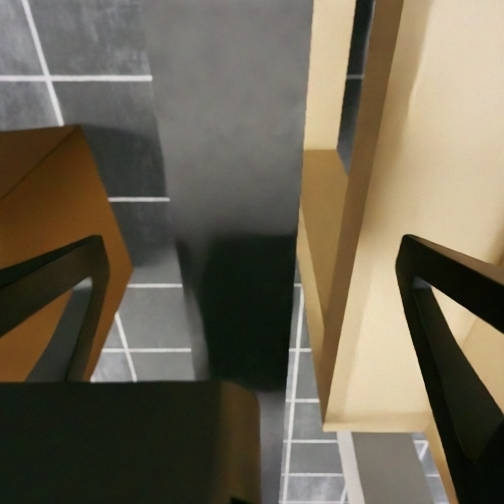

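>>> execute_actions(
  actions=[
    {"arm1":{"joints":{"joint1_rad":-0.45}},"arm2":{"joints":{"joint1_rad":0.395,"joint2_rad":3.138}},"arm3":{"joints":{"joint1_rad":-0.59,"joint2_rad":2.88}}},
  ],
  cameras=[],
)

>>> execute_actions(
  actions=[
    {"arm1":{"joints":{"gripper_m":0}},"arm2":{"joints":{"gripper_m":0}},"arm3":{"joints":{"gripper_m":0}},"arm4":{"joints":{"gripper_m":0}}},
  ],
  cameras=[],
)

>>> execute_actions(
  actions=[
    {"arm1":{"joints":{"joint2_rad":2.77,"joint3_rad":1.075,"joint4_rad":0.165}},"arm2":{"joints":{"joint2_rad":2.87,"joint3_rad":1.232,"joint4_rad":0.18}},"arm3":{"joints":{"joint2_rad":2.63,"joint3_rad":1.135,"joint4_rad":0.04}},"arm4":{"joints":{"joint2_rad":2.785,"joint3_rad":1.15,"joint4_rad":0.1}}},
  ],
  cameras=[],
)

>>> execute_actions(
  actions=[
    {"arm1":{"joints":{"joint1_rad":-0.545,"joint6_rad":-2.05,"joint2_rad":2.634,"joint3_rad":0.9,"joint4_rad":0.203}},"arm2":{"joints":{"joint1_rad":0.508,"joint6_rad":0.455,"joint2_rad":2.74,"joint3_rad":1.106,"joint4_rad":0.173}},"arm3":{"joints":{"joint1_rad":-0.53,"joint6_rad":-0.43,"joint2_rad":2.49,"joint3_rad":0.95,"joint4_rad":0.08}},"arm4":{"joints":{"joint1_rad":0.443,"joint2_rad":2.64,"joint3_rad":1.14,"joint4_rad":-0.022}}},
  ],
  cameras=["cam_high","cam_low"],
)

Scene clock: 57.30 s.
Joint torques (N m, as the arm reports them, + toward a larger angle): arm1=[  1.22 -12.47  -0.91   0.63   0.07   0.12] | arm2=[ -0.22 -13.85  -0.72   1.07   0.14   0.04] | arm3=[  1.99 -15.68  -0.3    0.48  -0.04   0.11] | arm4=[ -0.19 -14.69  -0.57   0.94   0.04   0.03]
Motor temperatures (°C, as the motors report them): arm1=[23 32 27 24 26 23] | arm2=[26 39 32 25 24 22] | arm3=[24 40 30 25 23 27] | arm4=[26 32 30 26 22 25]
arm1.joint_positions: joint1_rad=-0.458 joint2_rad=+2.939 joint3_rad=+1.188 joint4_rad=+0.177 joint5_rad=-0.003 joint6_rad=-1.974 gripper_m=+0.095
arm1.joint_status: all done
arm1.hand: x=-0.8165 y=-0.3463 z=+0.3814 quat_wxyz=(+0.003, +0.710, -0.704, +0.005) (m; scene frame)
arm2.joint_positions: joint1_rad=+0.402 joint2_rad=+3.110 joint3_rad=+1.370 joint4_rad=+0.180 joint5_rad=-0.002 joint6_rad=+0.343 gripper_m=+0.095
arm2.joint_status: all done
arm2.hand: x=-0.3492 y=-0.3451 z=+0.3660 quat_wxyz=(-0.004, +0.703, -0.711, -0.006) (m; scene frame)
arm3.joint_positions: joint1_rad=-0.601 joint2_rad=+2.865 joint3_rad=+1.245 joint4_rad=+0.056 joint5_rad=+0.000 joint6_rad=-0.506 gripper_m=+0.095
arm3.joint_status: all done
arm3.hand: x=+0.3803 y=-0.3297 z=+0.3726 quat_wxyz=(-0.006, +0.704, -0.711, -0.006) (m; scene frame)
arm4.joint_positions: joint1_rad=+0.457 joint2_rad=+2.962 joint3_rad=+1.276 joint4_rad=+0.118 joint5_rad=-0.002 joint6_rad=-0.962 gripper_m=+0.095
arm4.joint_status: not commanded
arm4.hand: x=+0.8211 y=-0.3328 z=+0.3741 quat_wxyz=(+0.004, -0.710, -0.704, +0.003) (m; scene frame)
pictures: none
No camera images: the call's "cameras" was empty. Leave "cameras" out to get every camera's image.

Scene clock: 58.03 s.
Joint torques (N m, as the arm reports them, + toward a larger angle): arm1=[  1.1  -12.54  -1.02   0.53   0.11   0.12] | arm2=[ -0.23 -13.91  -0.72   1.01   0.07   0.03] | arm3=[  1.87 -15.73  -0.27   0.43  -0.02   0.08] | arm4=[ -0.45 -15.24  -0.07   1.02   0.34   0.02]
Motor temperatures (°C, as the motors report them): arm1=[23 32 27 24 26 23] | arm2=[26 39 32 25 24 22] | arm3=[24 40 30 25 23 27] | arm4=[26 32 30 26 22 25]
arm1.joint_positions: joint1_rad=-0.457 joint2_rad=+2.939 joint3_rad=+1.189 joint4_rad=+0.180 joint5_rad=-0.004 joint6_rad=-1.974 gripper_m=+0.025
arm1.joint_status: gripper_m off_target (ended at +0.025, target +0.000)
arm1.hand: x=-0.8147 y=-0.3465 z=+0.3812 quat_wxyz=(+0.002, +0.711, -0.703, +0.007) (m; scene frame)
arm2.joint_positions: joint1_rad=+0.400 joint2_rad=+3.110 joint3_rad=+1.369 joint4_rad=+0.181 joint5_rad=+0.000 joint6_rad=+0.344 gripper_m=+0.023
arm2.joint_status: gripper_m off_target (ended at +0.023, target +0.000)
arm2.hand: x=-0.3484 y=-0.3451 z=+0.3660 quat_wxyz=(-0.005, +0.702, -0.712, -0.006) (m; scene frame)
arm3.joint_positions: joint1_rad=-0.601 joint2_rad=+2.866 joint3_rad=+1.245 joint4_rad=+0.057 joint5_rad=-0.001 joint6_rad=-0.503 gripper_m=+0.024
arm3.joint_status: gripper_m off_target (ended at +0.024, target +0.000)
arm3.hand: x=+0.3798 y=-0.3299 z=+0.3723 quat_wxyz=(-0.006, +0.703, -0.711, -0.006) (m; scene frame)
arm4.joint_positions: joint1_rad=+0.458 joint2_rad=+2.964 joint3_rad=+1.272 joint4_rad=+0.119 joint5_rad=-0.008 joint6_rad=-0.967 gripper_m=+0.024
arm4.joint_status: gripper_m off_target (ended at +0.024, target +0.000)
arm4.hand: x=+0.8245 y=-0.3323 z=+0.3736 quat_wxyz=(+0.001, -0.708, -0.706, +0.001) (m; scene frame)
pictures: none
No camera images: the call's "cameras" was empty. Leave "cameras" out to get every camera's image.

Scene clock: 59.10 s.
Joint torques (N m, as the arm reports them, + toward a larger angle): arm1=[  0.81 -15.63  -0.84   0.26  -0.02   0.1 ] | arm2=[ -0.05 -26.11  -2.67   0.05   0.17   0.03] | arm3=[  0.88 -27.28  -1.03  -0.53  -0.2    0.04] | arm4=[ -0.59 -19.27  -0.7    0.13   0.25   0.05]
Motor temperatures (°C, as the motors report them): arm1=[23 32 27 24 26 23] | arm2=[26 39 32 25 24 22] | arm3=[24 40 30 25 23 27] | arm4=[26 32 30 26 22 25]
arm1.joint_positions: joint1_rad=-0.453 joint2_rad=+2.811 joint3_rad=+1.077 joint4_rad=+0.162 joint5_rad=-0.001 joint6_rad=-1.970 gripper_m=+0.025
arm1.joint_status: all done
arm1.hand: x=-0.8143 y=-0.3453 z=+0.4291 quat_wxyz=(+0.004, +0.711, -0.703, +0.006) (m; scene frame)
arm2.joint_positions: joint1_rad=+0.399 joint2_rad=+3.000 joint3_rad=+1.254 joint4_rad=+0.191 joint5_rad=-0.003 joint6_rad=+0.344 gripper_m=+0.023
arm2.joint_status: all done
arm2.hand: x=-0.3496 y=-0.3419 z=+0.4085 quat_wxyz=(-0.005, +0.702, -0.712, -0.009) (m; scene frame)
arm3.joint_positions: joint1_rad=-0.597 joint2_rad=+2.751 joint3_rad=+1.145 joint4_rad=+0.057 joint5_rad=+0.004 joint6_rad=-0.499 gripper_m=+0.024
arm3.joint_status: all done
arm3.hand: x=+0.3807 y=-0.3275 z=+0.4157 quat_wxyz=(-0.015, +0.703, -0.711, -0.006) (m; scene frame)
arm4.joint_positions: joint1_rad=+0.458 joint2_rad=+2.831 joint3_rad=+1.153 joint4_rad=+0.103 joint5_rad=-0.007 joint6_rad=-0.968 gripper_m=+0.024
arm4.joint_status: all done
arm4.hand: x=+0.8239 y=-0.3328 z=+0.4239 quat_wxyz=(+0.001, -0.708, -0.706, +0.000) (m; scene frame)
pictures: none
No camera images: the call's "cameras" was empty. Leave "cameras" out to get every camera's image.

Scene clock: 60.17 s.
Joint torques (N m, as the arm reports them, + toward a larger angle): arm1=[  0.72 -14.31  -0.95   0.74  -0.13   0.12] | arm2=[ -0.26 -25.03  -1.78   0.33   0.25  -0.1 ] | arm3=[  0.3  -25.85  -1.59   0.03  -0.42  -0.09] | arm4=[  0.02 -19.86   0.82   0.42   0.34   0.11]
Motor temperatures (°C, as the motors report them): arm1=[23 32 27 24 26 23] | arm2=[26 39 32 25 24 22] | arm3=[24 41 30 25 23 27] | arm4=[26 32 30 26 23 25]
arm1.joint_positions: joint1_rad=-0.547 joint2_rad=+2.669 joint3_rad=+0.900 joint4_rad=+0.188 joint5_rad=+0.002 joint6_rad=-2.059 gripper_m=+0.025
arm1.joint_status: all done
arm1.hand: x=-0.8520 y=-0.3610 z=+0.4849 quat_wxyz=(+0.006, +0.709, -0.705, +0.002) (m; scene frame)
arm2.joint_positions: joint1_rad=+0.514 joint2_rad=+2.857 joint3_rad=+1.118 joint4_rad=+0.178 joint5_rad=-0.006 joint6_rad=+0.462 gripper_m=+0.023
arm2.joint_status: all done
arm2.hand: x=-0.3867 y=-0.3582 z=+0.4628 quat_wxyz=(-0.002, +0.701, -0.713, -0.007) (m; scene frame)
arm3.joint_positions: joint1_rad=-0.525 joint2_rad=+2.607 joint3_rad=+0.960 joint4_rad=+0.081 joint5_rad=+0.010 joint6_rad=-0.424 gripper_m=+0.024
arm3.joint_status: all done
arm3.hand: x=+0.3417 y=-0.3482 z=+0.4694 quat_wxyz=(-0.007, +0.702, -0.713, -0.001) (m; scene frame)
arm4.joint_positions: joint1_rad=+0.447 joint2_rad=+2.677 joint3_rad=+1.137 joint4_rad=-0.021 joint5_rad=-0.009 joint6_rad=-0.974 gripper_m=+0.024
arm4.joint_status: all done
arm4.hand: x=+0.7858 y=-0.3546 z=+0.4802 quat_wxyz=(+0.001, -0.709, -0.705, +0.007) (m; scene frame)
pictures: cam_high, cam_low
Images, in order (width x height): cam_high 504x504, cam_low 504x504.

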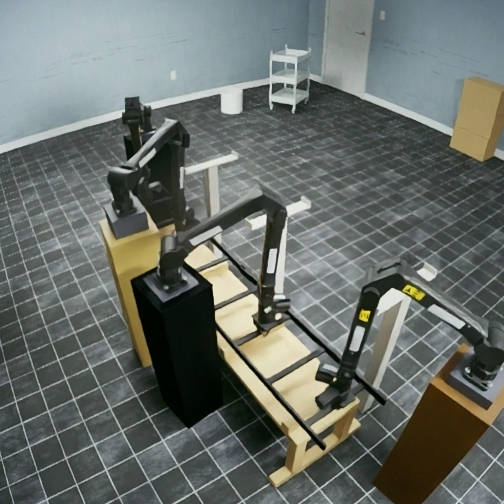

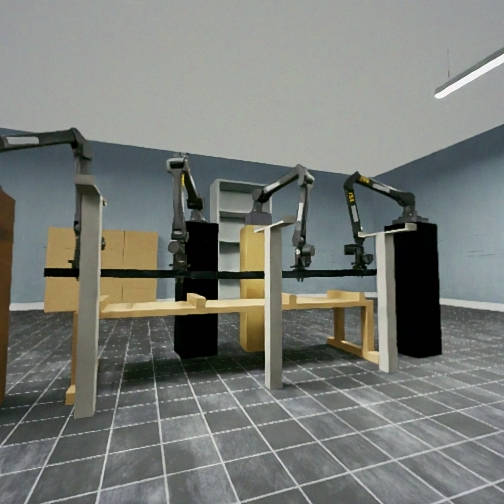

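>>> execute_actions(
  actions=[
    {"arm1":{"joints":{"joint2_rad":2.388,"joint3_rad":0.76,"joint4_rad":0.101}},"arm2":{"joints":{"joint2_rad":2.515,"joint3_rad":0.936,"joint4_rad":0.12}},"arm3":{"joints":{"joint1_rad":-0.54,"joint2_rad":2.25,"joint3_rad":0.835,"joint4_rad":-0.035}},"arm4":{"joints":{"joint2_rad":2.42,"joint3_rad":1.016,"joint4_rad":-0.107}}},
  ],
  cameras=[],
)

>>> execute_actions(
  actions=[
    {"arm1":{"joints":{"joint2_rad":2.117,"joint3_rad":0.67,"joint4_rad":-0.07}},"arm2":{"joints":{"joint2_rad":2.28,"joint3_rad":0.81,"joint4_rad":0.01}},"arm3":{"joints":{"joint2_rad":2.005,"joint3_rad":0.776,"joint4_rad":-0.207}},"arm4":{"joints":{"joint2_rad":2.195,"joint3_rad":0.934,"joint4_rad":-0.241}}},
  ],
  cameras=[],
)

>>> execute_actions(
  actions=[
    {"arm1":{"joints":{"joint2_rad":1.80,"joint3_rad":0.635,"joint4_rad":-0.341}},"arm2":{"joints":{"joint2_rad":1.99,"joint3_rad":0.73,"joint4_rad":-0.19}},"arm3":{"joints":{"joint2_rad":1.722,"joint3_rad":0.776,"joint4_rad":-0.465}},"arm4":{"joints":{"joint2_rad":1.945,"joint3_rad":0.896,"joint4_rad":-0.445}}},
  ],
  cameras=[],
)

>>> execute_actions(
  actions=[
    {"arm1":{"joints":{"joint2_rad":1.487,"joint3_rad":0.69,"joint4_rad":-0.693}},"arm2":{"joints":{"joint2_rad":1.67,"joint3_rad":0.735,"joint4_rad":-0.487}},"arm3":{"joints":{"joint2_rad":1.46,"joint3_rad":0.835,"joint4_rad":-0.76}},"arm4":{"joints":{"joint2_rad":1.695,"joint3_rad":0.925,"joint4_rad":-0.715}}},
  ],
  cameras=[],
)

>>> execute_actions(
  actions=[
    {"arm1":{"joints":{"joint2_rad":1.295,"joint3_rad":0.805,"joint4_rad":-1.01}},"arm2":{"joints":{"joint2_rad":1.427,"joint3_rad":0.805,"joint4_rad":-0.782}},"arm3":{"joints":{"joint2_rad":1.305,"joint3_rad":0.99,"joint4_rad":-1.07}},"arm4":{"joints":{"joint2_rad":1.53,"joint3_rad":1.02,"joint4_rad":-0.98}}},
  ],
  cameras=["cam_low"],
)

Scene clock: 80.43 s.
Joint torques (N m, as the arm reports them, + toward a larger angle): arm1=[  0.61 -13.6    0.17   0.14   0.07   0.13] | arm2=[  0.01 -23.6   -0.46   0.27   0.14  -0.05] | arm3=[ -0.23 -24.37   1.62  -0.29  -0.04  -0.02] | arm4=[  0.17 -19.73   2.1    0.41   0.27   0.13]
Motor temperatures (°C, as the motors report them): arm1=[23 34 27 24 26 23] | arm2=[26 43 31 25 24 22] | arm3=[24 44 30 25 24 27] | arm4=[26 34 30 26 23 25]
arm1.joint_positions: joint1_rad=-0.547 joint2_rad=+2.422 joint3_rad=+0.752 joint4_rad=+0.103 joint5_rad=-0.002 joint6_rad=-2.058 gripper_m=+0.025
arm1.joint_status: all done
arm1.hand: x=-0.8504 y=-0.3600 z=+0.5657 quat_wxyz=(+0.002, +0.709, -0.705, +0.008) (m; scene frame)
arm2.joint_positions: joint1_rad=+0.511 joint2_rad=+2.621 joint3_rad=+0.937 joint4_rad=+0.126 joint5_rad=-0.001 joint6_rad=+0.458 gripper_m=+0.023
arm2.joint_status: all done
arm2.hand: x=-0.3854 y=-0.3571 z=+0.5481 quat_wxyz=(-0.004, +0.701, -0.713, -0.007) (m; scene frame)
arm3.joint_positions: joint1_rad=-0.531 joint2_rad=+2.357 joint3_rad=+0.825 joint4_rad=-0.024 joint5_rad=+0.000 joint6_rad=-0.430 gripper_m=+0.024
arm3.joint_status: all done
arm3.hand: x=+0.3432 y=-0.3472 z=+0.5538 quat_wxyz=(-0.010, +0.702, -0.713, -0.008) (m; scene frame)
arm4.joint_positions: joint1_rad=+0.447 joint2_rad=+2.461 joint3_rad=+1.005 joint4_rad=-0.107 joint5_rad=-0.007 joint6_rad=-0.975 gripper_m=+0.024
arm4.joint_status: all done
arm4.hand: x=+0.7867 y=-0.3543 z=+0.5590 quat_wxyz=(+0.002, -0.709, -0.705, +0.006) (m; scene frame)
pictures: none
No camera images: the call's "cameras" was empty. Leave "cameras" out to get every camera's image.

Scene clock: 81.47 s.
Joint torques (N m, as the arm reports them, + toward a larger angle): arm1=[  0.59 -12.91   1.81   0.16  -0.09   0.12] | arm2=[  0.13 -22.89   0.96   0.1    0.13  -0.05] | arm3=[  0.1  -22.63   4.79  -0.38  -0.02  -0.03] | arm4=[ -0.02 -19.37   3.34   0.5    0.33   0.12]
Motor temperatures (°C, as the motors report them): arm1=[23 34 27 24 26 23] | arm2=[26 43 31 25 24 22] | arm3=[24 44 30 25 24 27] | arm4=[26 34 30 26 23 25]
arm1.joint_positions: joint1_rad=-0.547 joint2_rad=+2.153 joint3_rad=+0.655 joint4_rad=-0.070 joint5_rad=+0.001 joint6_rad=-2.058 gripper_m=+0.025
arm1.joint_status: all done
arm1.hand: x=-0.8498 y=-0.3601 z=+0.6455 quat_wxyz=(+0.004, +0.709, -0.705, +0.009) (m; scene frame)
arm2.joint_positions: joint1_rad=+0.510 joint2_rad=+2.385 joint3_rad=+0.806 joint4_rad=+0.020 joint5_rad=-0.001 joint6_rad=+0.457 gripper_m=+0.023
arm2.joint_status: all done
arm2.hand: x=-0.3851 y=-0.3577 z=+0.6269 quat_wxyz=(-0.004, +0.701, -0.713, -0.006) (m; scene frame)
arm3.joint_positions: joint1_rad=-0.531 joint2_rad=+2.110 joint3_rad=+0.747 joint4_rad=-0.195 joint5_rad=-0.001 joint6_rad=-0.429 gripper_m=+0.024
arm3.joint_status: all done
arm3.hand: x=+0.3433 y=-0.3482 z=+0.6322 quat_wxyz=(-0.009, +0.701, -0.713, -0.008) (m; scene frame)
arm4.joint_positions: joint1_rad=+0.447 joint2_rad=+2.240 joint3_rad=+0.917 joint4_rad=-0.242 joint5_rad=-0.009 joint6_rad=-0.975 gripper_m=+0.024
arm4.joint_status: all done
arm4.hand: x=+0.7872 y=-0.3553 z=+0.6376 quat_wxyz=(+0.001, -0.709, -0.705, +0.005) (m; scene frame)
pictures: none
No camera images: the call's "cameras" was empty. Leave "cameras" out to get every camera's image.

Scene clock: 82.50 s.
Joint torques (N m, as the arm reports them, + toward a larger angle): arm1=[  0.69 -11.36   4.24   0.21  -0.12   0.12] | arm2=[  0.44 -21.69   3.78   0.08   0.11  -0.04] | arm3=[  0.05 -21.44   9.66  -0.16   0.05  -0.05] | arm4=[ -0.15 -18.06   5.51   0.68   0.38   0.07]
Motor temperatures (°C, as the motors report them): arm1=[23 34 27 24 26 23] | arm2=[26 43 31 25 24 22] | arm3=[24 44 30 25 23 27] | arm4=[26 34 30 26 23 25]
arm1.joint_positions: joint1_rad=-0.547 joint2_rad=+1.835 joint3_rad=+0.611 joint4_rad=-0.342 joint5_rad=+0.002 joint6_rad=-2.057 gripper_m=+0.025
arm1.joint_status: all done
arm1.hand: x=-0.8484 y=-0.3598 z=+0.7362 quat_wxyz=(+0.004, +0.709, -0.706, +0.010) (m; scene frame)
arm2.joint_positions: joint1_rad=+0.507 joint2_rad=+2.093 joint3_rad=+0.712 joint4_rad=-0.179 joint5_rad=-0.001 joint6_rad=+0.456 gripper_m=+0.023
arm2.joint_status: all done
arm2.hand: x=-0.3851 y=-0.3567 z=+0.7176 quat_wxyz=(-0.004, +0.700, -0.714, -0.006) (m; scene frame)
arm3.joint_positions: joint1_rad=-0.532 joint2_rad=+1.825 joint3_rad=+0.720 joint4_rad=-0.456 joint5_rad=-0.003 joint6_rad=-0.428 gripper_m=+0.024
arm3.joint_status: all done
arm3.hand: x=+0.3437 y=-0.3487 z=+0.7242 quat_wxyz=(-0.007, +0.701, -0.713, -0.008) (m; scene frame)
arm4.joint_positions: joint1_rad=+0.447 joint2_rad=+1.984 joint3_rad=+0.871 joint4_rad=-0.453 joint5_rad=-0.010 joint6_rad=-0.974 gripper_m=+0.024
arm4.joint_status: all done
arm4.hand: x=+0.7872 y=-0.3566 z=+0.7300 quat_wxyz=(+0.000, -0.709, -0.705, +0.005) (m; scene frame)
pictures: none
No camera images: the call's "cameras" was empty. Leave "cameras" out to get every camera's image.

Scene clock: 83.60 s.
Joint torques (N m, as the arm reports them, + toward a larger angle): arm1=[ 0.68 -9.16  7.81 -0.18 -0.11  0.09] | arm2=[  0.5  -19.95   8.45   0.02   0.02  -0.05] | arm3=[  0.5  -18.    14.88  -0.68   0.12  -0.06] | arm4=[ -0.38 -15.77   9.12  -0.13   0.26   0.12]
Motor temperatures (°C, as the motors report them): arm1=[23 34 28 24 26 23] | arm2=[26 43 32 25 24 22] | arm3=[24 44 30 25 23 27] | arm4=[26 34 30 26 23 25]
arm1.joint_positions: joint1_rad=-0.547 joint2_rad=+1.512 joint3_rad=+0.644 joint4_rad=-0.681 joint5_rad=+0.002 joint6_rad=-2.054 gripper_m=+0.025
arm1.joint_status: all done
arm1.hand: x=-0.8473 y=-0.3590 z=+0.8381 quat_wxyz=(+0.001, +0.707, -0.707, +0.017) (m; scene frame)
arm2.joint_positions: joint1_rad=+0.505 joint2_rad=+1.774 joint3_rad=+0.692 joint4_rad=-0.475 joint5_rad=+0.002 joint6_rad=+0.456 gripper_m=+0.023
arm2.joint_status: all done
arm2.hand: x=-0.3854 y=-0.3544 z=+0.8181 quat_wxyz=(-0.006, +0.700, -0.714, -0.006) (m; scene frame)
arm3.joint_positions: joint1_rad=-0.532 joint2_rad=+1.542 joint3_rad=+0.749 joint4_rad=-0.736 joint5_rad=-0.005 joint6_rad=-0.427 gripper_m=+0.024
arm3.joint_status: all done
arm3.hand: x=+0.3438 y=-0.3496 z=+0.8245 quat_wxyz=(-0.022, +0.700, -0.714, -0.014) (m; scene frame)
arm4.joint_positions: joint1_rad=+0.447 joint2_rad=+1.724 joint3_rad=+0.878 joint4_rad=-0.700 joint5_rad=-0.008 joint6_rad=-0.972 gripper_m=+0.024
arm4.joint_status: all done
arm4.hand: x=+0.7878 y=-0.3569 z=+0.8312 quat_wxyz=(+0.003, -0.710, -0.704, +0.015) (m; scene frame)
pictures: none
No camera images: the call's "cameras" was empty. Leave "cameras" out to get every camera's image.

Scene clock: 85.83 s.
Joint torques (N m, as the arm reports them, + toward a larger angle): arm1=[ 1.02 -8.25  9.15 -0.66 -0.51  0.11] | arm2=[  0.73 -18.03  13.24  -1.06   0.12  -0.02] | arm3=[  0.11 -16.82  18.9   -1.25   0.04  -0.04] | arm4=[  0.35 -15.07  10.91  -0.51   0.33   0.1 ]
Motor temperatures (°C, as the motors report them): arm1=[23 33 29 24 26 23] | arm2=[26 43 33 25 24 22] | arm3=[24 44 32 25 23 27] | arm4=[26 34 32 26 23 25]
arm1.joint_positions: joint1_rad=-0.550 joint2_rad=+1.320 joint3_rad=+0.759 joint4_rad=-0.985 joint5_rad=+0.012 joint6_rad=-2.056 gripper_m=+0.025
arm1.joint_status: all done
arm1.hand: x=-0.8456 y=-0.3621 z=+0.9284 quat_wxyz=(+0.005, +0.707, -0.707, +0.021) (m; scene frame)
arm2.joint_positions: joint1_rad=+0.503 joint2_rad=+1.526 joint3_rad=+0.728 joint4_rad=-0.747 joint5_rad=-0.001 joint6_rad=+0.453 gripper_m=+0.023
arm2.joint_status: all done
arm2.hand: x=-0.3849 y=-0.3560 z=+0.9064 quat_wxyz=(-0.007, +0.700, -0.714, -0.013) (m; scene frame)
arm3.joint_positions: joint1_rad=-0.532 joint2_rad=+1.385 joint3_rad=+0.868 joint4_rad=-1.031 joint5_rad=-0.002 joint6_rad=-0.428 gripper_m=+0.024
arm3.joint_status: joint3_rad time_out (moved +0.118 of +0.241); the others done
arm3.on_its_own: joint3_rad reads +0.868 and still pushes toward +0.980 since a time_out
arm3.hand: x=+0.3442 y=-0.3517 z=+0.9116 quat_wxyz=(-0.013, +0.700, -0.714, -0.010) (m; scene frame)
arm4.joint_positions: joint1_rad=+0.448 joint2_rad=+1.561 joint3_rad=+0.963 joint4_rad=-0.956 joint5_rad=-0.009 joint6_rad=-0.972 gripper_m=+0.024
arm4.joint_status: all done
arm4.hand: x=+0.7892 y=-0.3574 z=+0.9175 quat_wxyz=(+0.002, -0.710, -0.704, +0.011) (m; scene frame)
pictures: cam_low
Images, in order (width x height): cam_low 504x504.

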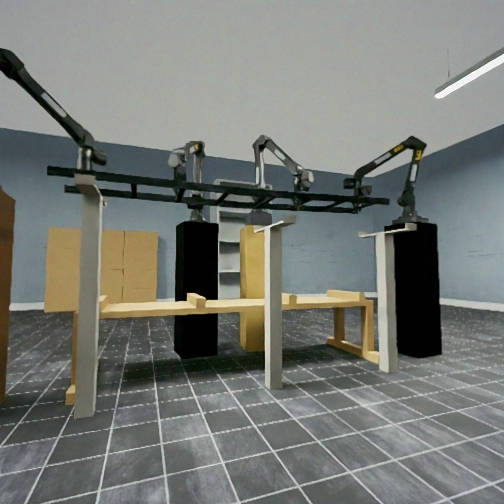

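>>> execute_actions(
  actions=[
    {"arm1":{"joints":{"joint1_rad":-0.168,"joint6_rad":-1.668,"joint2_rad":1.285,"joint3_rad":0.655,"joint4_rad":-0.875}},"arm2":{"joints":{"joint1_rad":0.395,"joint6_rad":0.342,"joint2_rad":1.72,"joint3_rad":1.11,"joint4_rad":-0.77}},"arm3":{"joints":{"joint1_rad":-0.424,"joint6_rad":-0.32,"joint2_rad":1.61,"joint3_rad":1.25,"joint4_rad":-1.0}},"arm4":{"joints":{"joint1_rad":0.159,"joint6_rad":-1.258,"joint2_rad":1.49,"joint3_rad":0.83,"joint4_rad":-0.831}}},
  ],
  cameras=[],
)

Scene clock: 93.73 s.
Joint torques (N m, as the arm reports them, + toward a larger angle): arm1=[ 1.77 -7.89  7.52  0.55 -0.64  0.24] | arm2=[  0.58 -26.63  13.17  -1.17   0.23  -0.01] | arm3=[  0.73 -25.29  18.42  -0.92  -0.11   0.  ] | arm4=[  1.23 -14.41   8.45   1.16   0.44   0.18]
Motor temperatures (°C, as the motors report them): arm1=[23 32 31 24 26 23] | arm2=[26 43 38 25 24 22] | arm3=[24 43 37 25 23 27] | arm4=[26 33 34 26 23 25]
arm1.joint_positions: joint1_rad=-0.180 joint2_rad=+1.316 joint3_rad=+0.626 joint4_rad=-0.886 joint5_rad=+0.015 joint6_rad=-1.691 gripper_m=+0.025
arm1.joint_status: all done
arm1.hand: x=-0.8470 y=-0.2456 z=+0.8863 quat_wxyz=(+0.011, +0.709, -0.705, +0.009) (m; scene frame)
arm2.joint_positions: joint1_rad=+0.391 joint2_rad=+1.860 joint3_rad=+1.031 joint4_rad=-0.734 joint5_rad=-0.005 joint6_rad=+0.339 gripper_m=+0.023
arm2.joint_status: joint2_rad off_target (ended at +1.861, target +1.720); the others done
arm2.hand: x=-0.3840 y=-0.2385 z=+0.8607 quat_wxyz=(-0.002, +0.701, -0.713, -0.005) (m; scene frame)
arm3.joint_positions: joint1_rad=-0.423 joint2_rad=+1.726 joint3_rad=+1.135 joint4_rad=-0.969 joint5_rad=+0.002 joint6_rad=-0.322 gripper_m=+0.024
arm3.joint_status: joint3_rad time_out (moved +0.267 of +0.382); the others done
arm3.on_its_own: joint3_rad reads +1.135 and still pushes toward +1.247 since a time_out
arm3.hand: x=+0.3455 y=-0.2318 z=+0.8680 quat_wxyz=(-0.008, +0.702, -0.713, -0.006) (m; scene frame)
arm4.joint_positions: joint1_rad=+0.158 joint2_rad=+1.533 joint3_rad=+0.796 joint4_rad=-0.856 joint5_rad=-0.013 joint6_rad=-1.264 gripper_m=+0.024
arm4.joint_status: all done
arm4.hand: x=+0.7885 y=-0.2365 z=+0.8782 quat_wxyz=(-0.006, -0.709, -0.705, -0.005) (m; scene frame)
pictures: none
No camera images: the call's "cameras" was empty. Leave "cameras" out to get every camera's image.

>>> execute_actions(
  actions=[
    {"arm1":{"joints":{"joint1_rad":0.25,"joint6_rad":-1.245,"joint2_rad":1.315,"joint3_rad":0.68,"joint4_rad":-0.87}},"arm2":{"joints":{"joint1_rad":0.327,"joint6_rad":0.274,"joint2_rad":1.89,"joint3_rad":1.51,"joint4_rad":-0.94}},"arm3":{"joints":{"joint1_rad":-0.355,"joint6_rad":-0.25,"joint2_rad":1.815,"joint3_rad":1.655,"joint4_rad":-1.145}},"arm4":{"joints":{"joint1_rad":-0.185,"joint6_rad":-1.602,"joint2_rad":1.44,"joint3_rad":0.795,"joint4_rad":-0.84}}},
  ],
  cameras=[],
)

Scene clock: 102.73 s.
Joint torques (N m, as the arm reports them, + toward a larger angle): arm1=[ 2.24 -7.41  8.58  0.31 -0.8   0.31] | arm2=[  0.06 -34.11  16.09  -1.68   0.17  -0.06] | arm3=[  0.67 -32.45  19.19  -1.16  -0.06  -0.02] | arm4=[  0.   -13.96   9.05   0.51   0.19   0.11]
Motor temperatures (°C, as the motors report them): arm1=[23 31 32 24 26 23] | arm2=[26 45 42 25 24 22] | arm3=[24 45 40 25 23 27] | arm4=[26 33 35 26 23 25]
arm1.joint_positions: joint1_rad=+0.232 joint2_rad=+1.336 joint3_rad=+0.633 joint4_rad=-0.873 joint5_rad=+0.019 joint6_rad=-1.276 gripper_m=+0.025
arm1.joint_status: all done
arm1.hand: x=-0.8516 y=-0.1285 z=+0.8814 quat_wxyz=(+0.010, +0.708, -0.706, +0.014) (m; scene frame)
arm2.joint_positions: joint1_rad=+0.329 joint2_rad=+2.068 joint3_rad=+1.408 joint4_rad=-0.893 joint5_rad=-0.003 joint6_rad=+0.278 gripper_m=+0.023
arm2.joint_status: joint2_rad time_out (moved +0.207 of +0.030); joint3_rad time_out (moved +0.377 of +0.479); the others done
arm2.on_its_own: joint2_rad reads +2.068 and still pushes toward +1.890 since a time_out; joint3_rad reads +1.408 and still pushes toward +1.510 since a time_out
arm2.hand: x=-0.3860 y=-0.1205 z=+0.8661 quat_wxyz=(-0.006, +0.701, -0.713, -0.009) (m; scene frame)
arm3.joint_positions: joint1_rad=-0.353 joint2_rad=+1.961 joint3_rad=+1.516 joint4_rad=-1.108 joint5_rad=+0.001 joint6_rad=-0.250 gripper_m=+0.024
arm3.joint_status: joint2_rad time_out (moved +0.235 of +0.089); joint3_rad time_out (moved +0.381 of +0.520); the others done
arm3.on_its_own: joint2_rad reads +1.961 and still pushes toward +1.815 since a time_out; joint3_rad reads +1.516 and still pushes toward +1.628 since a time_out
arm3.hand: x=+0.3432 y=-0.1153 z=+0.8786 quat_wxyz=(-0.011, +0.701, -0.713, -0.009) (m; scene frame)
arm4.joint_positions: joint1_rad=-0.178 joint2_rad=+1.488 joint3_rad=+0.758 joint4_rad=-0.849 joint5_rad=-0.005 joint6_rad=-1.600 gripper_m=+0.024
arm4.joint_status: all done
arm4.hand: x=+0.7848 y=-0.1188 z=+0.8823 quat_wxyz=(+0.000, -0.709, -0.705, +0.001) (m; scene frame)
pictures: none
No camera images: the call's "cameras" was empty. Leave "cameras" out to get every camera's image.


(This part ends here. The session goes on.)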